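# Flip the reel on the scanner glass label down

## Task

A reel is resting label side up on the glass of the scanner. Turn it over so it ends up flat on the glass with the label facing down, then release it.

## Robot and tools

Robot: two arms, left_arm and right_arm, each with a parallel two-finger gripper. The fingers point along the gripper's own +z axis and close along its y axis. The reported gripper position is the point between the finger pads, roughly 1 cm short of the fingertips.

Frames: results report each gripper's end_effector_position (metres) and end_effector_quat_wxyz in one shared scene frame. Its origin lies on the table surface midway between the arms; +x points out over the table, +z points up, and left_arm sits on the +y side (base near y = +0.297), right_arm on the -y side (base near y = -0.341). The arm names do not correspond to image sides. Reported positions can be slightly wrong, more so at long reach, and arms tend to settle a centimetre or so low.

Command row: every motion command uses a row of 14 numbers, each in [-1, 1]. The first seven belong to left_arm: dx, dy, dz, rx, ry, rz, opening; the next seven are the same for right_arm. Both arms must always be filled in, even if one is idle. dx, dy, dz and rx, ry, rz are an offset (not a pose) expressed in that gripper's own axes, measured from the gripper's pose at the start of the action. A value of 1.0 equals 0.6 m of translation or 180 degrees of rotation; rx, ry, rz form a single rotation vector. Opening is absolute, not an offset: +1 is fully open (0.094 m), -1 is closed. Optionally 12 more numbers from 0 to 1 may be appended: stiffness multipliers for the six joints of left_arm and then the six of right_arm, in Joint positions order; they persist until changed.

execute_actions(actions): a list of actions, each a table of up to 15 rows; every row lasts one control step of 1/30 s, and a short table repeats its final row to fill 15 steps. All rows in an action are offsets from the pose at that action's start (for the first action, the last pose reported in this scene), not from the previous row. Per step the controller clips the goal to within 70 mm and 16 degrees of the current pose, and after the action the arm only continues up to that clipped goal, so large moves need several actions. Position is favoured over orientation when both can't be met. An empty list simply returns state and images.

move(target, speed, blocking): target is one 14-number row, offsets measured from the pose in the latest result showing one. Each gripper follows a straight path toward its target; both finish together, lasting 0.5 to 10 s. speed is m/s (0.002 to 0.5, default 0.25); rotation is capped at twice that value in rad/s. Paths ignore obstacles and the other arm, and grippers may lag, stray or overshoot speed, especially with a nearly straight arm. Faster contact hits harder, and aiming further past a contact presses harder. The opening is sent at the move's start. The result adds a move: line giving the ending (done, off_target, moving, held, fault) and active limits (paced = pose clipped; held = some steps blocked, after which the arm may then move quickly), plus each gripper's distance from target. With blocking=false the call returns after 0.5 s; until a later result shows the move ended, other actions and moves are refused, so use wait or stop.

wait(seconds): 0 to 10 s with arms holding their last command; returns early if a running move ends. stop(): brakes a running move to rest (needs room, more when fast); fingers keep moving. zoom_image(camera, region): closer view of [x0, y0, x1, y1] pixels, at most 504 by 504, from cam_high, cam_low (both 504x504), cam_left_wrist or cam_right_wrist (both 616x616). read_manual(section) only returns licence text. finished_scene(scene) ends the current scene (give its number) after the last command is held; it is irreversible and reports success.

Result lines: the state line gives both grippers' poses; Hand target lines show where the controller is now driving each gripper; grip_measured is the finger opening on the command scale (the last Joint positions value is the opening in metres, with up to about 1 mm bias per gripper). Step readings list positions at some steps; HELD with an arm label means part of that arm's row was withheld. A pose unreachable line means the clearance check altered or blocked that arm's command. FAULT or OVER-TEMPERATURE FAULT lines mean that arm was stopped. MOTOR HOT appears from 75 C; at 90 C the arm halts for 10 s, and at 100 C it goes limp and falls.

Gripping: to hold something, command an opening below grip_measured, about 0.03 lower for a firm grip, less for a gentle one. Pads push up to roughly 50-62 N; very thin parts get less force. To keep an arm still, send it the offset back to its desired pose in the first call of a reply and zeros afterwards, raising the aim if it sags.

Avoid: knocking or placing anything off the table (fails the task), letting the arms collide or press on each other, drops, slips, slamming or shoving hard. Brief external tugs on held parts or pushes on loose objects may happen. Joint ranges (rad): waist -2.618 to 3.054, shoulder 0 to 3.142, elbow 0 to 3.142, wrist pitch and yaw -1.571 to 1.571, wrist roll -2.094 to 2.094.

Each tool is called as name(argument=value, ...), one argument or row to a line, values as JSON.

## Session

execute_actions(
  actions=[],
)

Scene clock: 0.00 s.
left_arm: end_effector_position=(+0.4178, +0.0407, +0.3311) grip_measured=+1.000 end_effector_quat_wxyz=(+0.615, +0.272, +0.623, -0.400) | right_arm: end_effector_position=(+0.1871, -0.2826, +0.1591) grip_measured=+1.000 end_effector_quat_wxyz=(-0.012, -0.400, +0.916, -0.001)
Joint positions: left_arm=[-0.382  1.438  0.919  0.613  0.612 -0.219  0.094] | right_arm=[ 0.143  1.314  1.207 -1.488  0.005 -0.524  0.094]
Joint velocities: left_arm=[-0.007 -0.017 -0.012  0.022 -0.022 -0.022  0.   ] | right_arm=[-0.007 -0.007 -0.012  0.037 -0.051 -0.095  0.   ]
Motor temperatures (°C, as the motors report them): left_arm=[22 23 24 22 22 22] | right_arm=[24 26 21 26 20 21]
Hand target (left_arm): +0.415, +0.042, +0.345; +0.628, +0.275, +0.610, -0.398
Hand target (right_arm): +0.189, -0.282, +0.163; -0.004, -0.400, +0.916, -0.000
Joint stiffness scale: left_arm=[1. 1. 1. 1. 1. 1.] | right_arm=[1. 1. 1. 1. 1. 1.]
camera_calibration (this result's frames):
cam_left_wrist: T_world_to_cam=[[-0.803609, -0.518318, 0.292504, 0.269833], [-0.584496, 0.594711, -0.551982, 0.405347], [0.112147, -0.614545, -0.78087, 0.345928], [0, 0, 0, 1]] pos_world=[0.414969, 0.111384, 0.414942]
cam_right_wrist: T_world_to_cam=[[0.885057, -0.465353, 0.010985, -0.30445], [-0.417555, -0.783279, 0.460567, -0.172238], [-0.205722, -0.412215, -0.887557, 0.179766], [0, 0, 0, 1]] pos_world=[0.234519, -0.202485, 0.242224]

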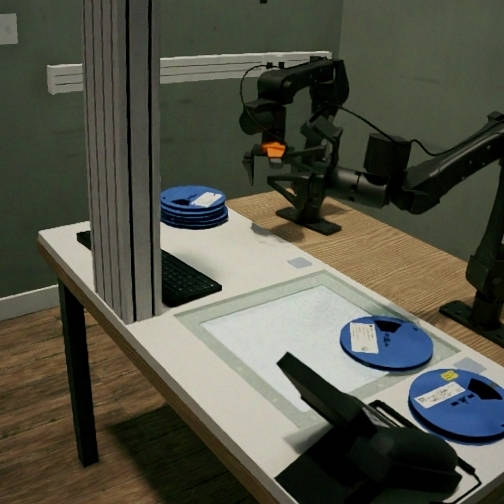

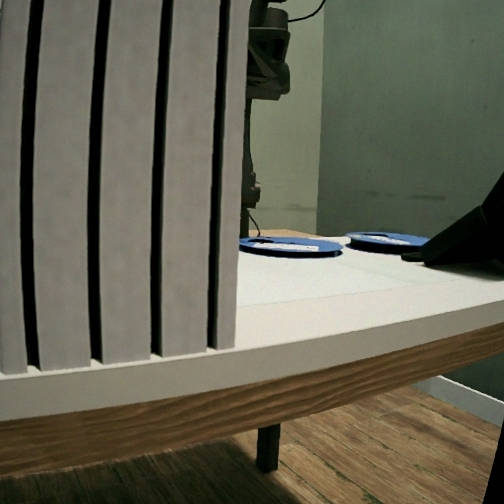

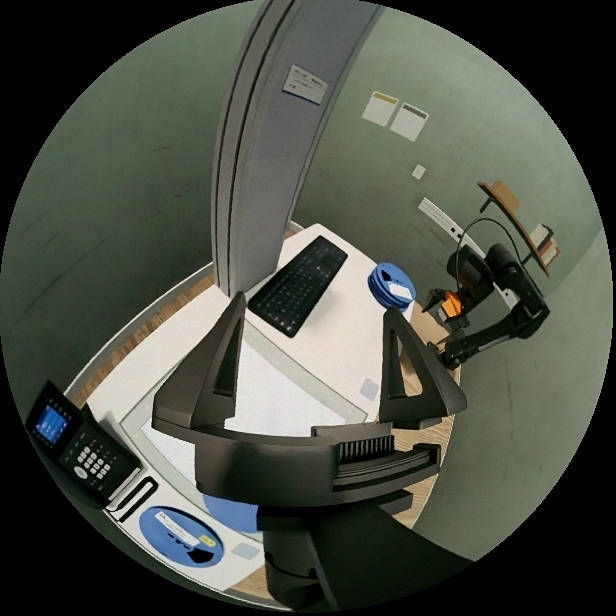

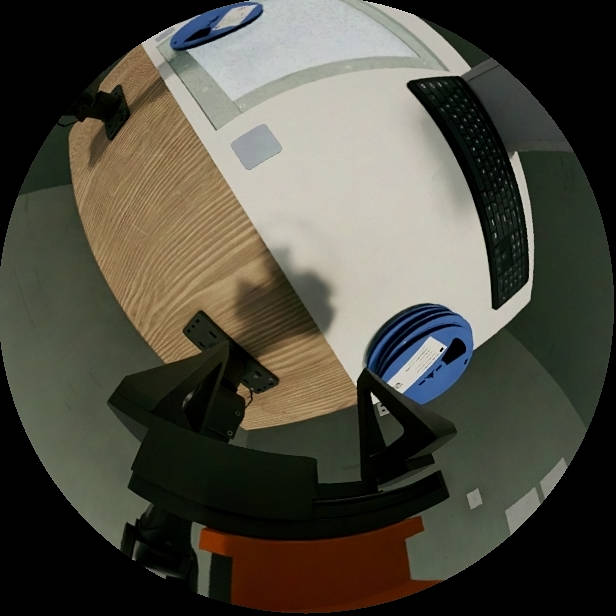

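move(
  target=[0.327,0.244,-0.513,-0.163,0.5,-0.072,-1,-0.645,0.44,0.141,-0.305,-0.26,0.367,-0.42],
  speed=0.3,
)

zoom_image(
  camera="cam_right_wrist",
  region=[220, 250, 420, 450],
)

Scene clock: 31.93 s.
left_arm: end_effector_position=(+0.3419, +0.3345, +0.0833) grip_measured=-0.987 end_effector_quat_wxyz=(-0.009, +0.257, +0.966, -0.018) | right_arm: end_effector_position=(+0.2540, +0.1714, +0.0586) grip_measured=-0.418 end_effector_quat_wxyz=(+0.157, +0.207, +0.819, +0.511)
Joint positions: left_arm=[ 0.129  1.729  1.299 -1.17   0.027  0.658  0.001] | right_arm=[0.982 2.154 1.156 0.553 0.103 1.57  0.027]
Joint velocities: left_arm=[-0.027 -0.007 -0.007 -0.007  0.037 -0.095 -0.   ] | right_arm=[-0.012 -0.017  0.007  0.037 -0.022  0.081  0.001]
Motor temperatures (°C, as the motors report them): left_arm=[22 24 27 26 22 22] | right_arm=[24 26 23 25 20 21]
Hand target (left_arm): +0.348, +0.339, +0.091; +0.001, +0.257, +0.966, -0.011
Hand target (right_arm): +0.259, +0.179, +0.070; +0.164, +0.211, +0.808, +0.524
Off the commanded pose (left_arm): 0.016 m, 2 deg.
Off the commanded pose (right_arm): 0.012 m, 2 deg.
Joint stiffness scale: left_arm=[1. 1. 1. 1. 1. 1.] | right_arm=[1. 1. 1. 1. 1. 1.]
move: off_target (left_arm, right_arm)
camera_calibration (this result's frames):
cam_left_wrist: T_world_to_cam=[[-0.378759, -0.925147, 0.0253838, 0.446728], [-0.45697, 0.210796, 0.864143, 0.0163585], [-0.80481, 0.315702, -0.502605, 0.320665], [0, 0, 0, 1]] pos_world=[0.434753, 0.308606, 0.135692]
cam_right_wrist: T_world_to_cam=[[0.0395515, -0.526953, -0.848974, 0.124436], [-0.998724, 0.00585945, -0.0501649, 0.299948], [0.0314091, 0.849874, -0.526048, -0.00622118], [0, 0, 0, 1]] pos_world=[0.294839, 0.0691017, 0.117417]

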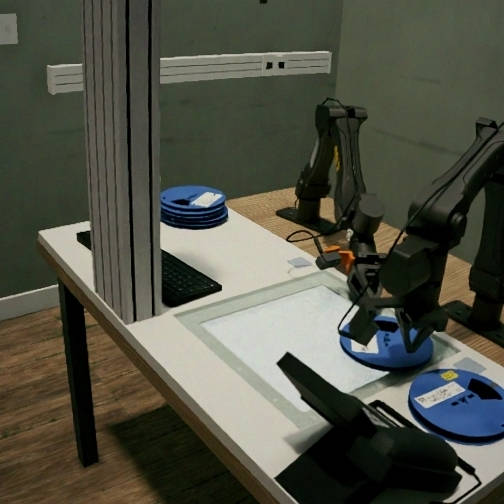

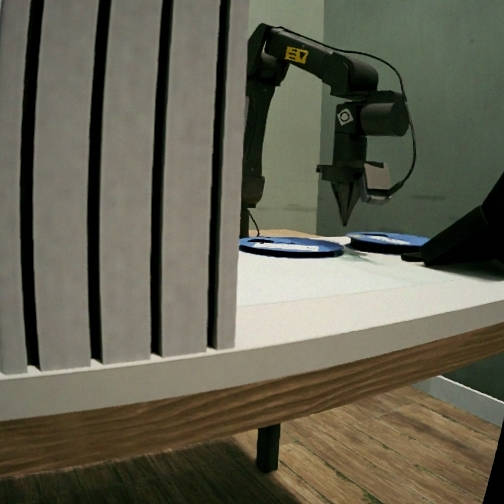

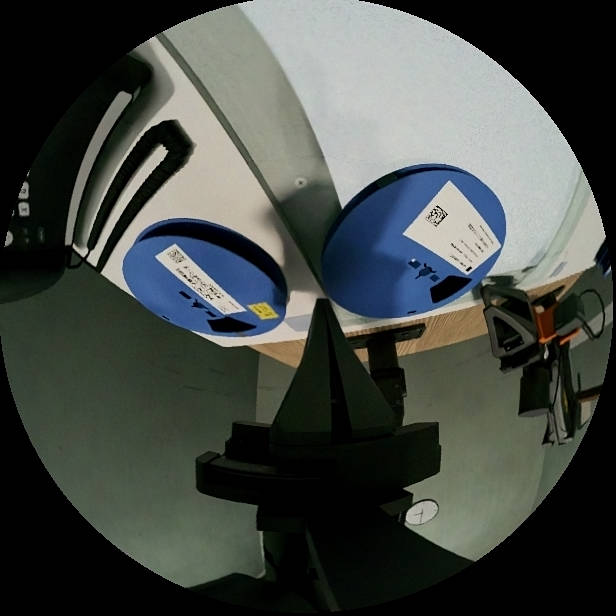

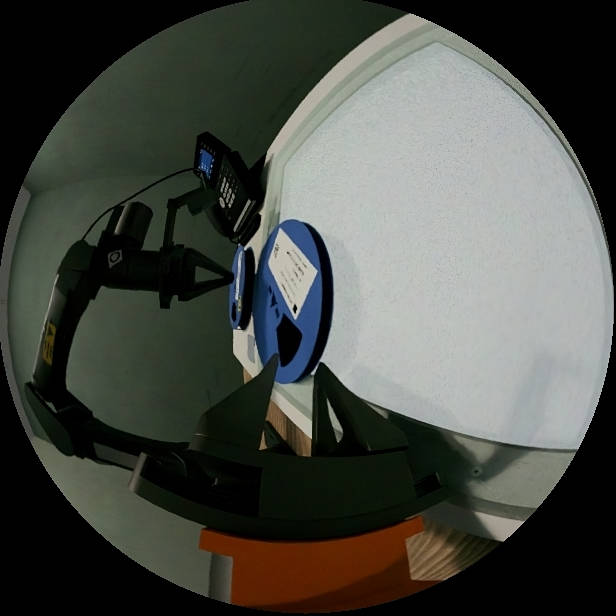

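Region (220, 250, 420, 450) of cam_right_wrist's 616x616 image, scaled by 2.520, with more detail than that image has.

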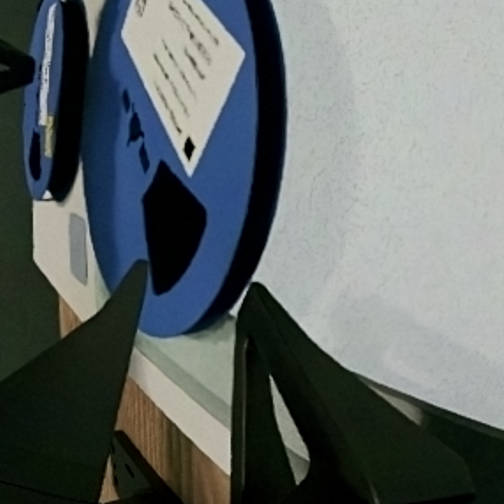

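move(
  target=[0,0.026,0.065,0,0,0,-1,0,0.02,0.026,-0.008,0,0,-0.42],
  speed=0.07,
)

zoom_image(
  camera="cam_right_wrist",
  region=[220, 250, 420, 450],
)

zoom_image(
  camera="cam_low",
  region=[220, 200, 380, 280],
)

Scene clock: 43.50 s.
left_arm: end_effector_position=(+0.3474, +0.3445, +0.0457) grip_measured=-0.987 end_effector_quat_wxyz=(-0.013, +0.258, +0.966, -0.020) | right_arm: end_effector_position=(+0.2591, +0.1819, +0.0546) grip_measured=-0.418 end_effector_quat_wxyz=(+0.158, +0.208, +0.817, +0.514)
Joint positions: left_arm=[ 0.159  1.801  1.231 -1.041  0.026  0.689  0.001] | right_arm=[0.982 2.199 1.208 0.553 0.104 1.57  0.027]
Joint velocities: left_arm=[-0.017 -0.017 -0.012 -0.066  0.007  0.022 -0.   ] | right_arm=[-0.017  0.002  0.012 -0.022 -0.007  0.007  0.   ]
Motor temperatures (°C, as the motors report them): left_arm=[22 25 27 24 22 22] | right_arm=[24 28 23 28 20 21]
Hand target (left_arm): +0.349, +0.347, +0.044; -0.008, +0.257, +0.966, -0.018
Hand target (right_arm): +0.263, +0.188, +0.063; +0.160, +0.206, +0.813, +0.521
Off the commanded pose (left_arm): 0.003 m, 1 deg.
Off the commanded pose (right_arm): 0.011 m, 1 deg.
Joint stiffness scale: left_arm=[1. 1. 1. 1. 1. 1.] | right_arm=[1. 1. 1. 1. 1. 1.]
move: off_target (right_arm)
camera_calibration (this result's frames):
cam_left_wrist: T_world_to_cam=[[-0.379883, -0.924513, 0.0310647, 0.458924], [-0.4483, 0.213374, 0.868043, 0.0451637], [-0.809145, 0.315828, -0.495517, 0.304217], [0, 0, 0, 1]] pos_world=[0.44074, 0.318564, 0.0972844]
cam_right_wrist: T_world_to_cam=[[0.0413597, -0.522014, -0.851934, 0.125202], [-0.998568, 0.00735697, -0.0529865, 0.304598], [0.0339273, 0.852905, -0.520962, -0.0189049], [0, 0, 0, 1]] pos_world=[0.299625, 0.0792403, 0.112955]

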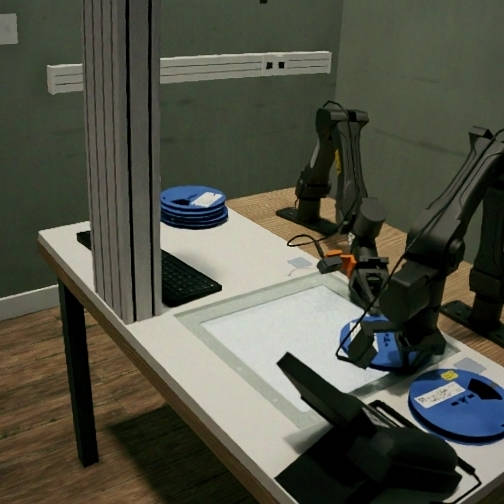

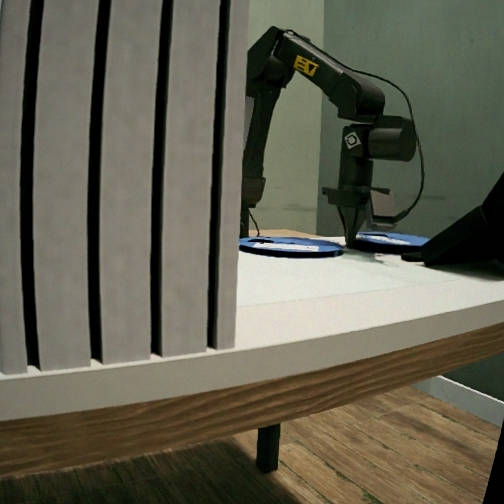

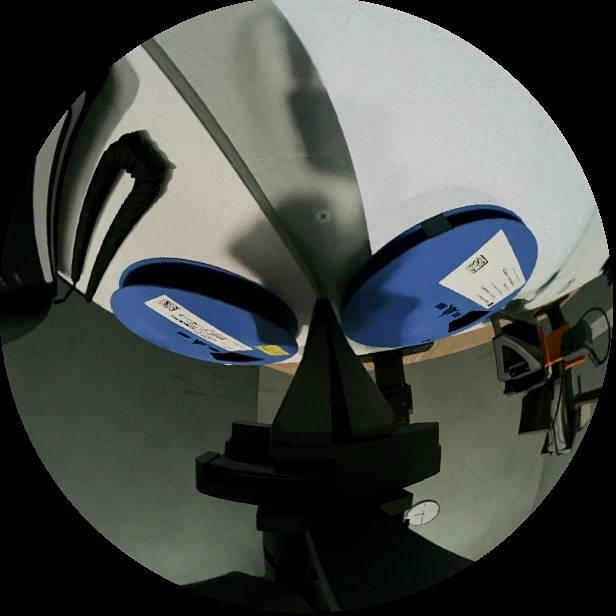

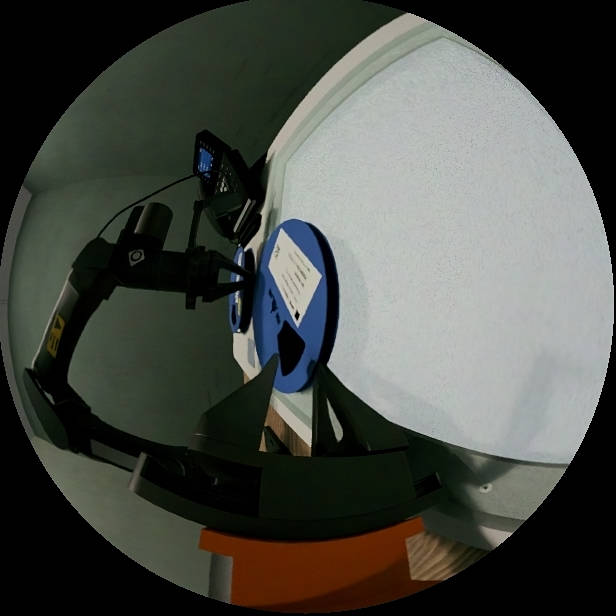

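Region (220, 250, 420, 450) of cam_right_wrist's 616x616 image, scaled by 2.520, with more detail than that image has.

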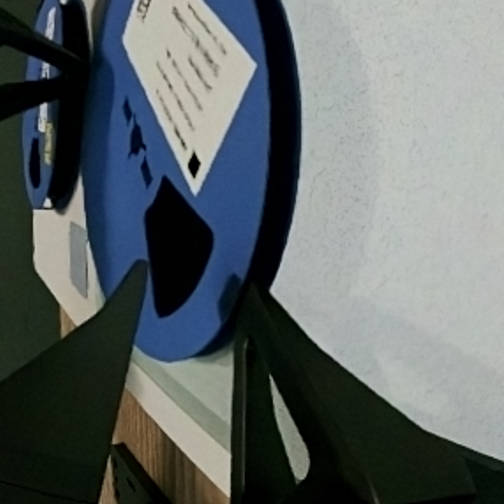

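Region (220, 200, 380, 280) of cam_low's 504x504 image, scaled by 3.150, with more detail than that image has.

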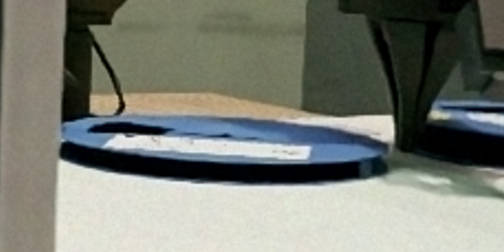

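Repeat similar step; bring the left in.

move(
  target=[0,-0.022,0.008,0,0,0,-1,0,0.019,0.024,-0.005,0,0,-0.42],
  speed=0.04,
)

zoom_image(
  camera="cam_right_wrist",
  region=[220, 250, 420, 450],
)

Scene clock: 47.87 s.
left_arm: end_effector_position=(+0.3410, +0.3390, +0.0400) grip_measured=-0.987 end_effector_quat_wxyz=(-0.022, +0.255, +0.967, -0.018) | right_arm: end_effector_position=(+0.2634, +0.1911, +0.0505) grip_measured=-0.418 end_effector_quat_wxyz=(+0.158, +0.208, +0.818, +0.513)
Joint positions: left_arm=[ 0.138  1.796  1.2   -1.03   0.016  0.663  0.001] | right_arm=[0.982 2.238 1.26  0.537 0.104 1.57  0.027]
Joint velocities: left_arm=[ 0.002 -0.017  0.012 -0.051  0.022  0.037 -0.   ] | right_arm=[ 0.002 -0.012 -0.012  0.022  0.022  0.022 -0.002]
Motor temperatures (°C, as the motors report them): left_arm=[22 25 27 24 22 22] | right_arm=[24 28 24 28 20 21]
Hand target (left_arm): +0.341, +0.333, +0.041; -0.013, +0.258, +0.966, -0.020
Hand target (right_arm): +0.268, +0.197, +0.059; +0.159, +0.207, +0.813, +0.520
Off the commanded pose (left_arm): 0.006 m, 1 deg.
Off the commanded pose (right_arm): 0.011 m, 1 deg.
Joint stiffness scale: left_arm=[1. 1. 1. 1. 1. 1.] | right_arm=[1. 1. 1. 1. 1. 1.]
move: off_target (right_arm)
camera_calibration (this result's frames):
cam_left_wrist: T_world_to_cam=[[-0.374573, -0.926745, 0.0289695, 0.450577], [-0.434838, 0.203177, 0.877289, 0.0469012], [-0.818908, 0.316012, -0.479088, 0.300522], [0, 0, 0, 1]] pos_world=[0.435269, 0.313072, 0.0897779]
cam_right_wrist: T_world_to_cam=[[0.0405441, -0.523784, -0.850886, 0.126782], [-0.998618, 0.00724781, -0.0520451, 0.308538], [0.0334274, 0.85182, -0.522766, -0.0286569], [0, 0, 0, 1]] pos_world=[0.303929, 0.0885806, 0.108954]

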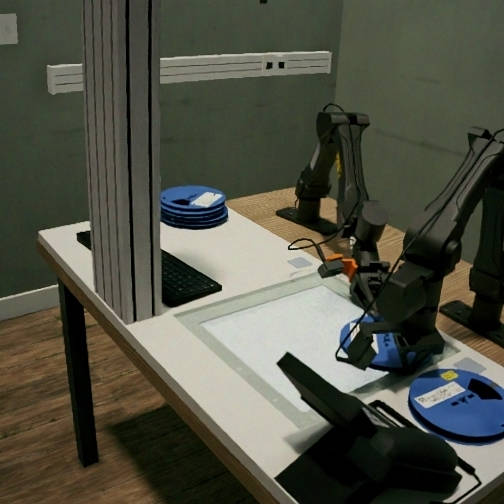

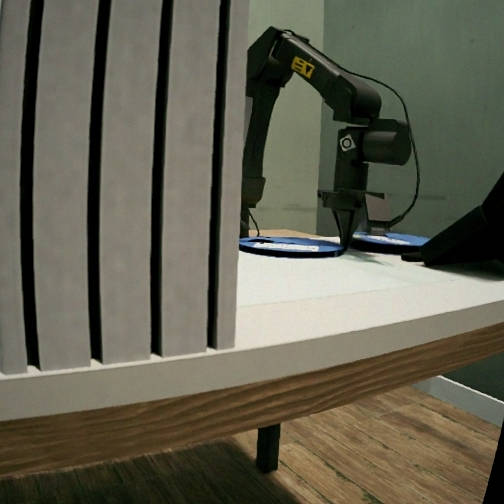

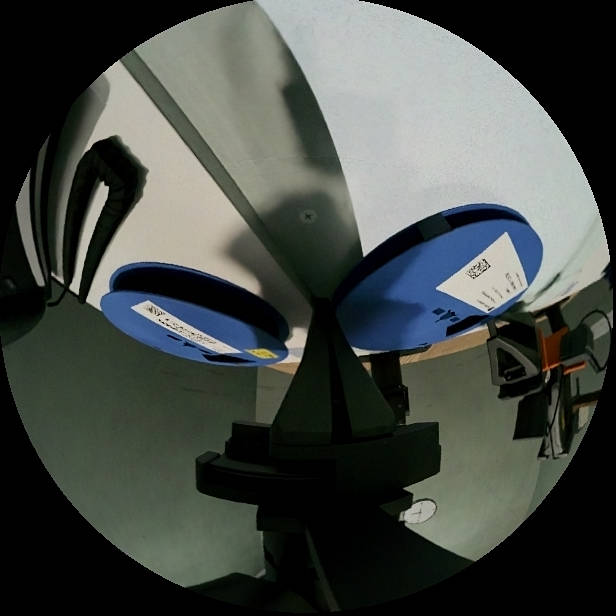

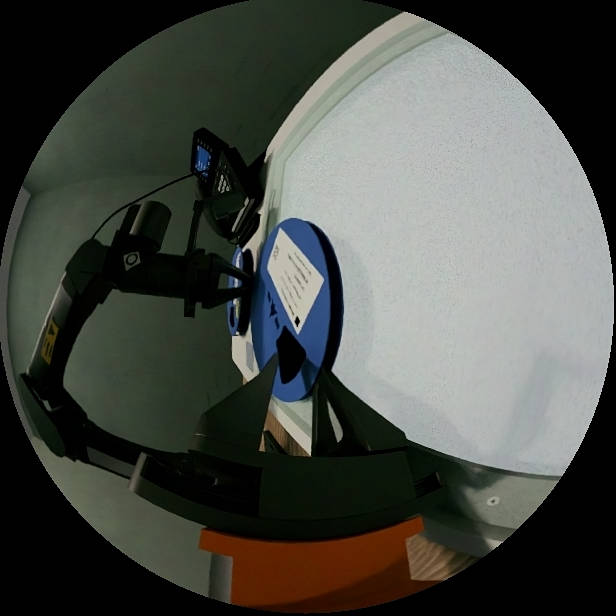

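Region (220, 250, 420, 450) of cam_right_wrist's 616x616 image, scaled by 2.520, with more detail than that image has.

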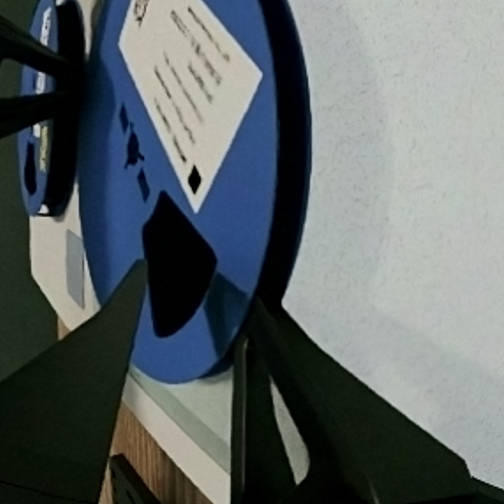

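move(
  target=[0,-0.008,0,0,0,0,-1,0,0.155,-0.022,-0.02,0,0,-0.5],
  speed=0.08,
)

zoom_image(
  camera="cam_right_wrist",
  region=[220, 250, 420, 450],
)

Scene clock: 53.93 s.
left_arm: end_effector_position=(+0.3436, +0.3437, +0.0399) grip_measured=-0.988 end_effector_quat_wxyz=(-0.021, +0.251, +0.968, -0.004) | right_arm: end_effector_position=(+0.2691, +0.2036, +0.1007) grip_measured=-0.498 end_effector_quat_wxyz=(+0.155, +0.209, +0.827, +0.499)
Joint positions: left_arm=[ 0.138  1.796  1.2   -1.016 -0.008  0.654  0.001] | right_arm=[0.982 2.164 1.411 0.278 0.104 1.57  0.024]
Joint velocities: left_arm=[-0.002 -0.017  0.002 -0.051 -0.081 -0.022 -0.001] | right_arm=[ 0.007  0.002 -0.007 -0.022 -0.051  0.081 -0.002]
Motor temperatures (°C, as the motors report them): left_arm=[22 25 26 24 22 22] | right_arm=[24 29 24 28 20 21]
Hand target (left_arm): +0.339, +0.335, +0.040; -0.022, +0.255, +0.967, -0.018
Hand target (right_arm): +0.274, +0.215, +0.140; +0.164, +0.203, +0.802, +0.538
Off the commanded pose (left_arm): 0.010 m, 2 deg.
Off the commanded pose (right_arm): 0.042 m, 5 deg.
Joint stiffness scale: left_arm=[1. 1. 1. 1. 1. 1.] | right_arm=[1. 1. 1. 1. 1. 1.]
move: off_target (right_arm)
camera_calibration (this result's frames):
cam_left_wrist: T_world_to_cam=[[-0.367658, -0.92996, 0.00116222, 0.455789], [-0.444724, 0.176918, 0.878021, 0.0596486], [-0.81673, 0.322294, -0.478621, 0.298192], [0, 0, 0, 1]] pos_world=[0.437644, 0.317207, 0.0898185]
cam_right_wrist: T_world_to_cam=[[0.0288331, -0.549197, -0.835195, 0.182538], [-0.999246, 0.0058851, -0.0383664, 0.315863], [0.0259859, 0.835672, -0.548613, -0.00532499], [0, 0, 0, 1]] pos_world=[0.310501, 0.10284, 0.161652]

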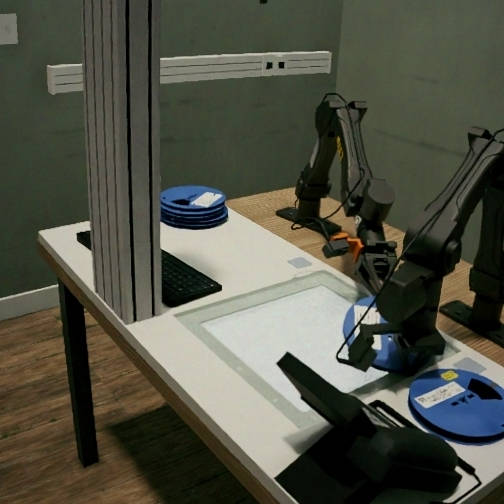

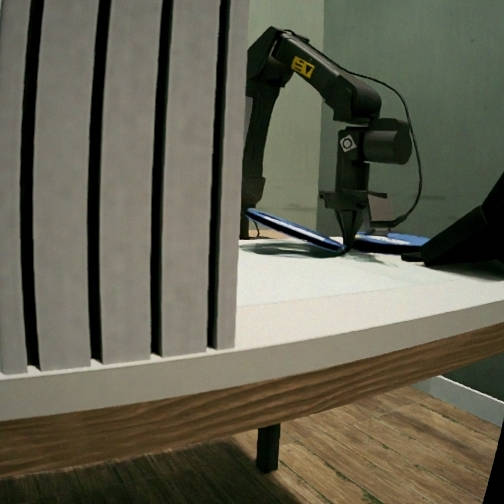

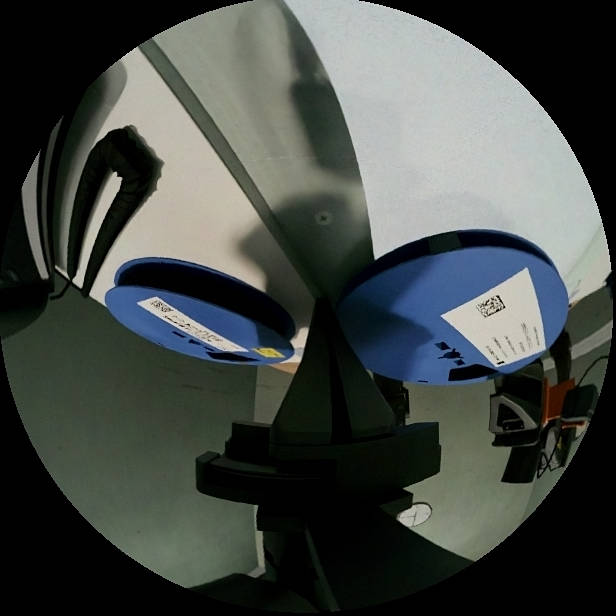

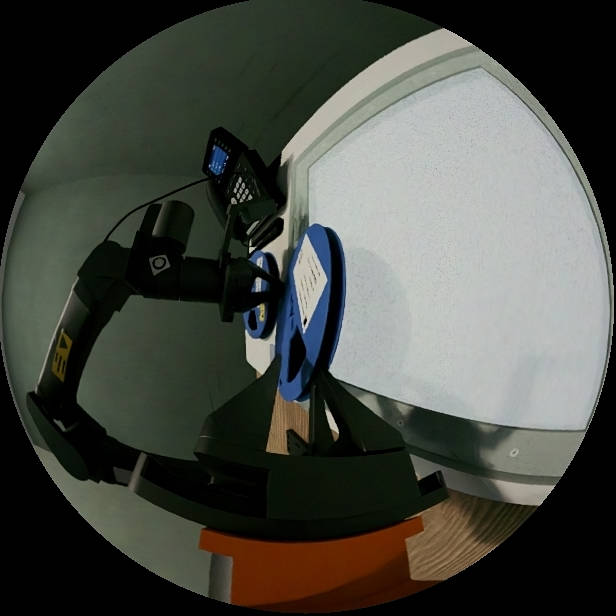

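Region (220, 250, 420, 450) of cam_right_wrist's 616x616 image, scaled by 2.520, with more detail than that image has.

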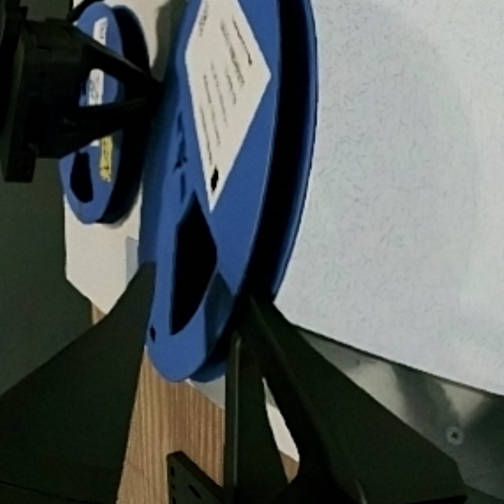

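execute_actions(
  actions=[
    [[0,-0.014,0,0,0,0,-1,0,0.07,-0.005,-0.035,0,0,-0.58],[0,-0.014,0,0,0,0,-1,0,0.07,-0.005,-0.035,0,0,-0.66],[0,-0.014,0,0,0,0,-1,0,0.07,-0.005,-0.035,0,0,-0.72],[0,-0.014,0,0,0,0,-1,0,0.07,-0.005,-0.035,0,0,-0.78],[0,-0.014,0,0,0,0,-1,0,0.07,-0.005,-0.035,0,0,-0.83],[0,-0.014,0,0,0,0,-1,0,0.07,-0.005,-0.035,0,0,-0.87],[0,-0.014,0,0,0,0,-1,0,0.07,-0.005,-0.035,0,0,-0.9],[0,-0.014,0,0,0,0,-1,0,0.07,-0.005,-0.035,0,0,-0.93],[0,-0.014,0,0,0,0,-1,0,0.07,-0.005,-0.035,0,0,-0.96],[0,-0.014,0,0,0,0,-1,0,0.07,-0.005,-0.035,0,0,-1]],
  ],
)

Scene clock: 66.97 s.
left_arm: end_effector_position=(+0.3450, +0.3457, +0.0399) grip_measured=-0.988 end_effector_quat_wxyz=(-0.022, +0.246, +0.969, +0.006) | right_arm: end_effector_position=(+0.2708, +0.2059, +0.1064) grip_measured=-0.981 end_effector_quat_wxyz=(+0.158, +0.209, +0.820, +0.509)
Joint positions: left_arm=[ 0.132  1.796  1.2   -1.01  -0.028  0.637  0.001] | right_arm=[0.982 2.164 1.411 0.304 0.107 1.57  0.001]
Joint velocities: left_arm=[ 0.002 -0.002 -0.022 -0.007  0.007 -0.007  0.001] | right_arm=[-0.002  0.007 -0.002  0.022 -0.037 -0.066  0.001]
Motor temperatures (°C, as the motors report them): left_arm=[22 26 26 23 22 22] | right_arm=[24 31 25 30 20 21]
Hand target (left_arm): +0.340, +0.337, +0.040; -0.021, +0.251, +0.968, -0.004
Hand target (right_arm): +0.275, +0.217, +0.140; +0.167, +0.201, +0.798, +0.543
Off the commanded pose (left_arm): 0.011 m, 1 deg.
Off the commanded pose (right_arm): 0.036 m, 5 deg.
Joint stiffness scale: left_arm=[1. 1. 1. 1. 1. 1.] | right_arm=[1. 1. 1. 1. 1. 1.]
Step readings (end_effector_position):
0: left_arm (+0.3436, +0.3437, +0.0399) | right_arm (+0.2691, +0.2036, +0.1007)
1: left_arm (+0.3438, +0.3439, +0.0398) | right_arm (+0.2691, +0.2036, +0.1007)
2: left_arm (+0.3440, +0.3440, +0.0398) | right_arm (+0.2691, +0.2036, +0.1007)
4: left_arm (+0.3443, +0.3445, +0.0399) | right_arm (+0.2692, +0.2037, +0.1008)
8: left_arm (+0.3447, +0.3453, +0.0399) | right_arm (+0.2693, +0.2040, +0.1016)
15: end_effector_position above
camera_calibration (this result's frames):
cam_left_wrist: T_world_to_cam=[[-0.358406, -0.933345, -0.0203238, 0.456945], [-0.449651, 0.153506, 0.879915, 0.0696299], [-0.818144, 0.324505, -0.474697, 0.298253], [0, 0, 0, 1]] pos_world=[0.439095, 0.319014, 0.0895983]
cam_right_wrist: T_world_to_cam=[[0.0375303, -0.529947, -0.8472, 0.183551], [-0.998689, 0.0096338, -0.0502674, 0.318083], [0.0348008, 0.847976, -0.528891, -0.0111669], [0, 0, 0, 1]] pos_world=[0.311166, 0.103677, 0.165587]

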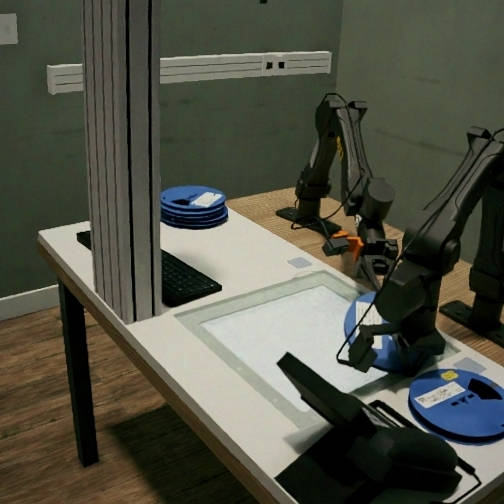

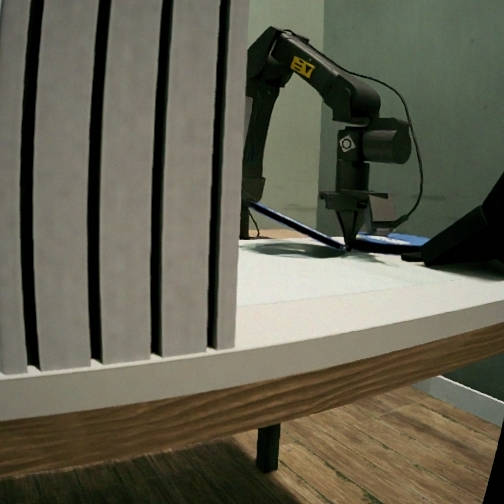

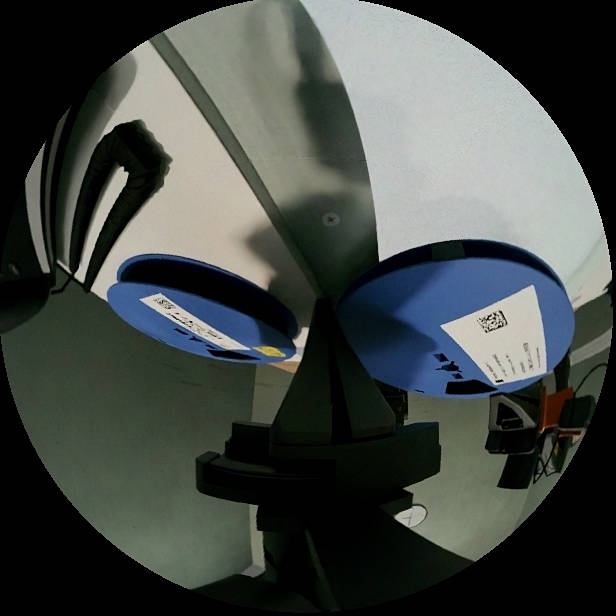

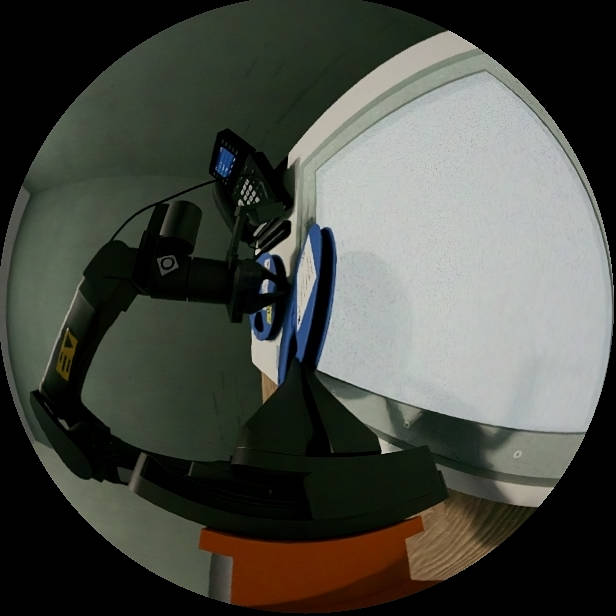

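move(
  target=[0.12,0,-0.2,0,0,0,-1,-0.093,0.087,-0.275,0.12,0,0,-1],
  speed=0.13,
)

move(
  target=[0,0,-0.01,0,0,0,-1,-0.088,-0.058,-0.158,0.12,0,0,-1],
  speed=0.15,
)

Scene clock: 73.03 s.
left_arm: end_effector_position=(+0.2830, +0.3713, +0.1490) grip_measured=-0.988 end_effector_quat_wxyz=(-0.038, +0.248, +0.968, -0.005) | right_arm: end_effector_position=(+0.2486, +0.0660, +0.1948) grip_measured=-0.982 end_effector_quat_wxyz=(+0.105, +0.239, +0.915, +0.308)
Joint positions: left_arm=[ 0.267  1.563  1.378 -1.458 -0.029  0.775  0.001] | right_arm=[ 0.871  1.772  1.585 -0.722  0.025  1.53   0.001]
Joint velocities: left_arm=[-0.002  0.007  0.007 -0.022 -0.022  0.007 -0.   ] | right_arm=[-0.017  0.002 -0.002 -0.007  0.037 -0.037  0.   ]
Motor temperatures (°C, as the motors report them): left_arm=[22 26 26 23 22 22] | right_arm=[24 32 25 30 20 21]
Hand target (left_arm): +0.285, +0.374, +0.161; -0.021, +0.246, +0.969, +0.006
Hand target (right_arm): +0.253, +0.071, +0.227; +0.115, +0.232, +0.901, +0.347
Off the commanded pose (left_arm): 0.016 m, 2 deg.
Off the commanded pose (right_arm): 0.033 m, 5 deg.
Joint stiffness scale: left_arm=[1. 1. 1. 1. 1. 1.] | right_arm=[1. 1. 1. 1. 1. 1.]
move: off_target (left_arm, right_arm)
camera_calibration (this result's frames):
cam_left_wrist: T_world_to_cam=[[-0.361001, -0.93254, 0.00692424, 0.457227], [-0.415227, 0.167381, 0.894187, -0.0752701], [-0.835024, 0.319928, -0.44764, 0.293463], [0, 0, 0, 1]] pos_world=[0.378854, 0.345094, 0.195505]
cam_right_wrist: T_world_to_cam=[[-0.144189, -0.814809, -0.561512, 0.193435], [-0.983289, 0.0542455, 0.173781, 0.25131], [-0.111139, 0.577187, -0.809014, 0.263627], [0, 0, 0, 1]] pos_world=[0.304301, -0.00818198, 0.278221]

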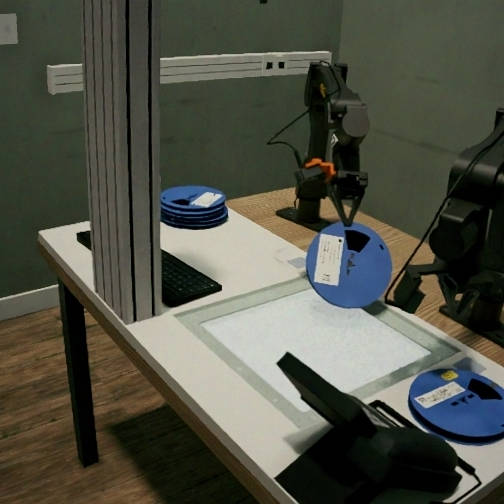

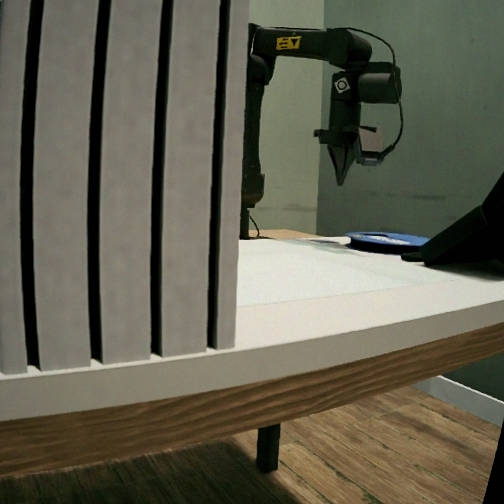

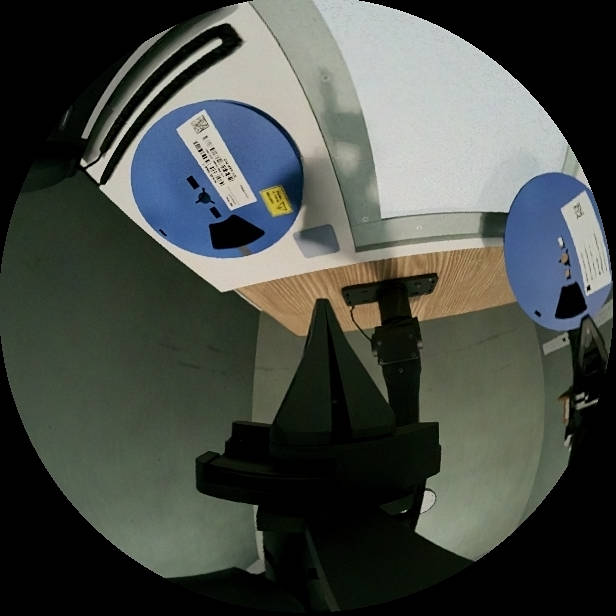

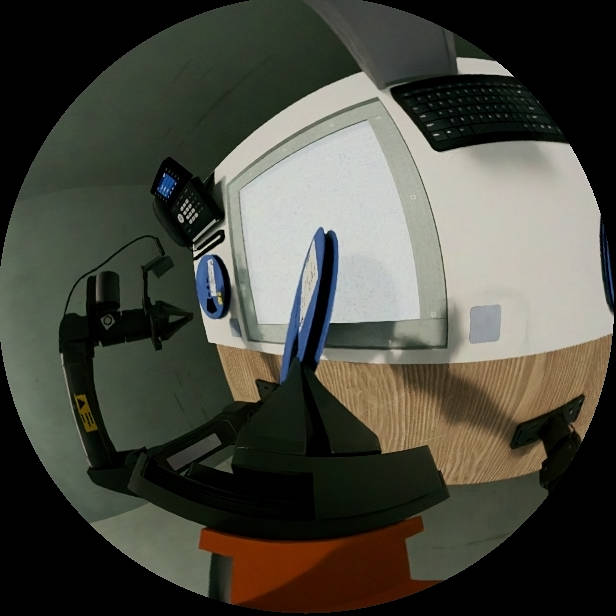

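Scene clock: 74.93 s.
left_arm: end_effector_position=(+0.2797, +0.3704, +0.1493) grip_measured=-0.988 end_effector_quat_wxyz=(-0.044, +0.248, +0.968, -0.009) | right_arm: end_effector_position=(+0.2471, -0.0366, +0.2383) grip_measured=-0.982 end_effector_quat_wxyz=(+0.051, +0.255, +0.959, +0.113)
Joint positions: left_arm=[ 0.267  1.563  1.378 -1.472 -0.029  0.775  0.001] | right_arm=[ 0.727  1.898  2.112 -1.536 -0.     1.404  0.001]
Joint velocities: left_arm=[ 0.002  0.002  0.002  0.007 -0.037  0.022  0.   ] | right_arm=[ 0.007 -0.017  0.002 -0.022 -0.095 -0.066  0.   ]
Motor temperatures (°C, as the motors report them): left_arm=[22 26 26 23 22 22] | right_arm=[24 31 25 30 20 21]
Hand target (left_arm): +0.283, +0.371, +0.155; -0.038, +0.248, +0.968, -0.005
Hand target (right_arm): +0.250, -0.034, +0.250; +0.056, +0.252, +0.957, +0.131
Off the commanded pose (left_arm): 0.007 m, 1 deg.
Off the commanded pose (right_arm): 0.013 m, 2 deg.
Joint stiffness scale: left_arm=[1. 1. 1. 1. 1. 1.] | right_arm=[1. 1. 1. 1. 1. 1.]
move: off_target (right_arm)
camera_calibration (this result's frames):
cam_left_wrist: T_world_to_cam=[[-0.360855, -0.932498, 0.0151733, 0.453893], [-0.403377, 0.170725, 0.898966, -0.081984], [-0.840875, 0.318276, -0.437755, 0.291918], [0, 0, 0, 1]] pos_world=[0.376186, 0.344341, 0.194602]
cam_right_wrist: T_world_to_cam=[[-0.241124, -0.949621, -0.200196, 0.0669805], [-0.926187, 0.163549, 0.339749, 0.198197], [-0.289891, 0.267341, -0.918962, 0.417003], [0, 0, 0, 1]] pos_world=[0.320604, -0.0802906, 0.329282]

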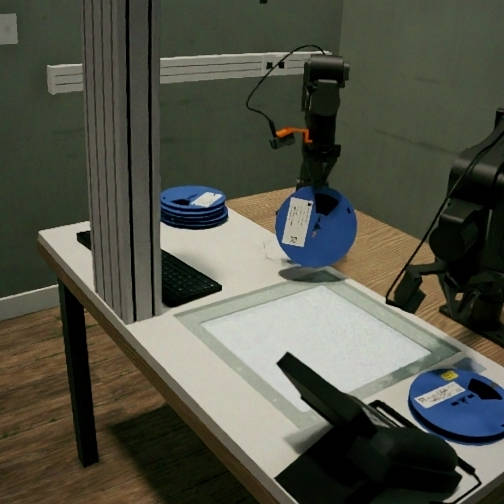

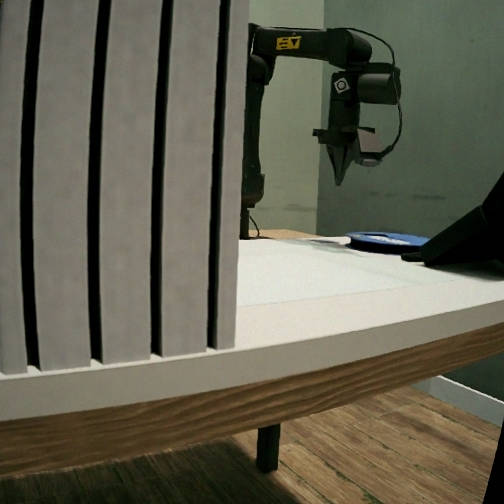

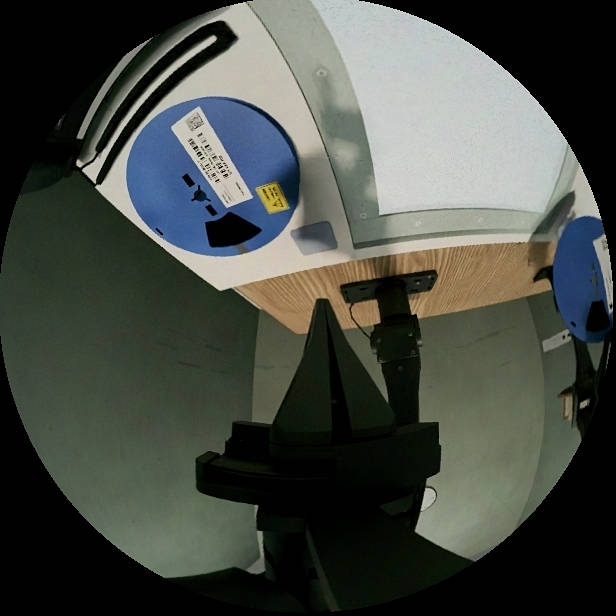

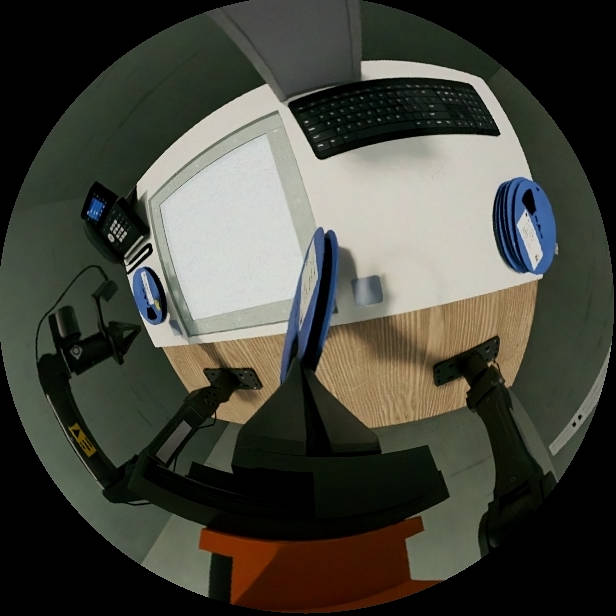

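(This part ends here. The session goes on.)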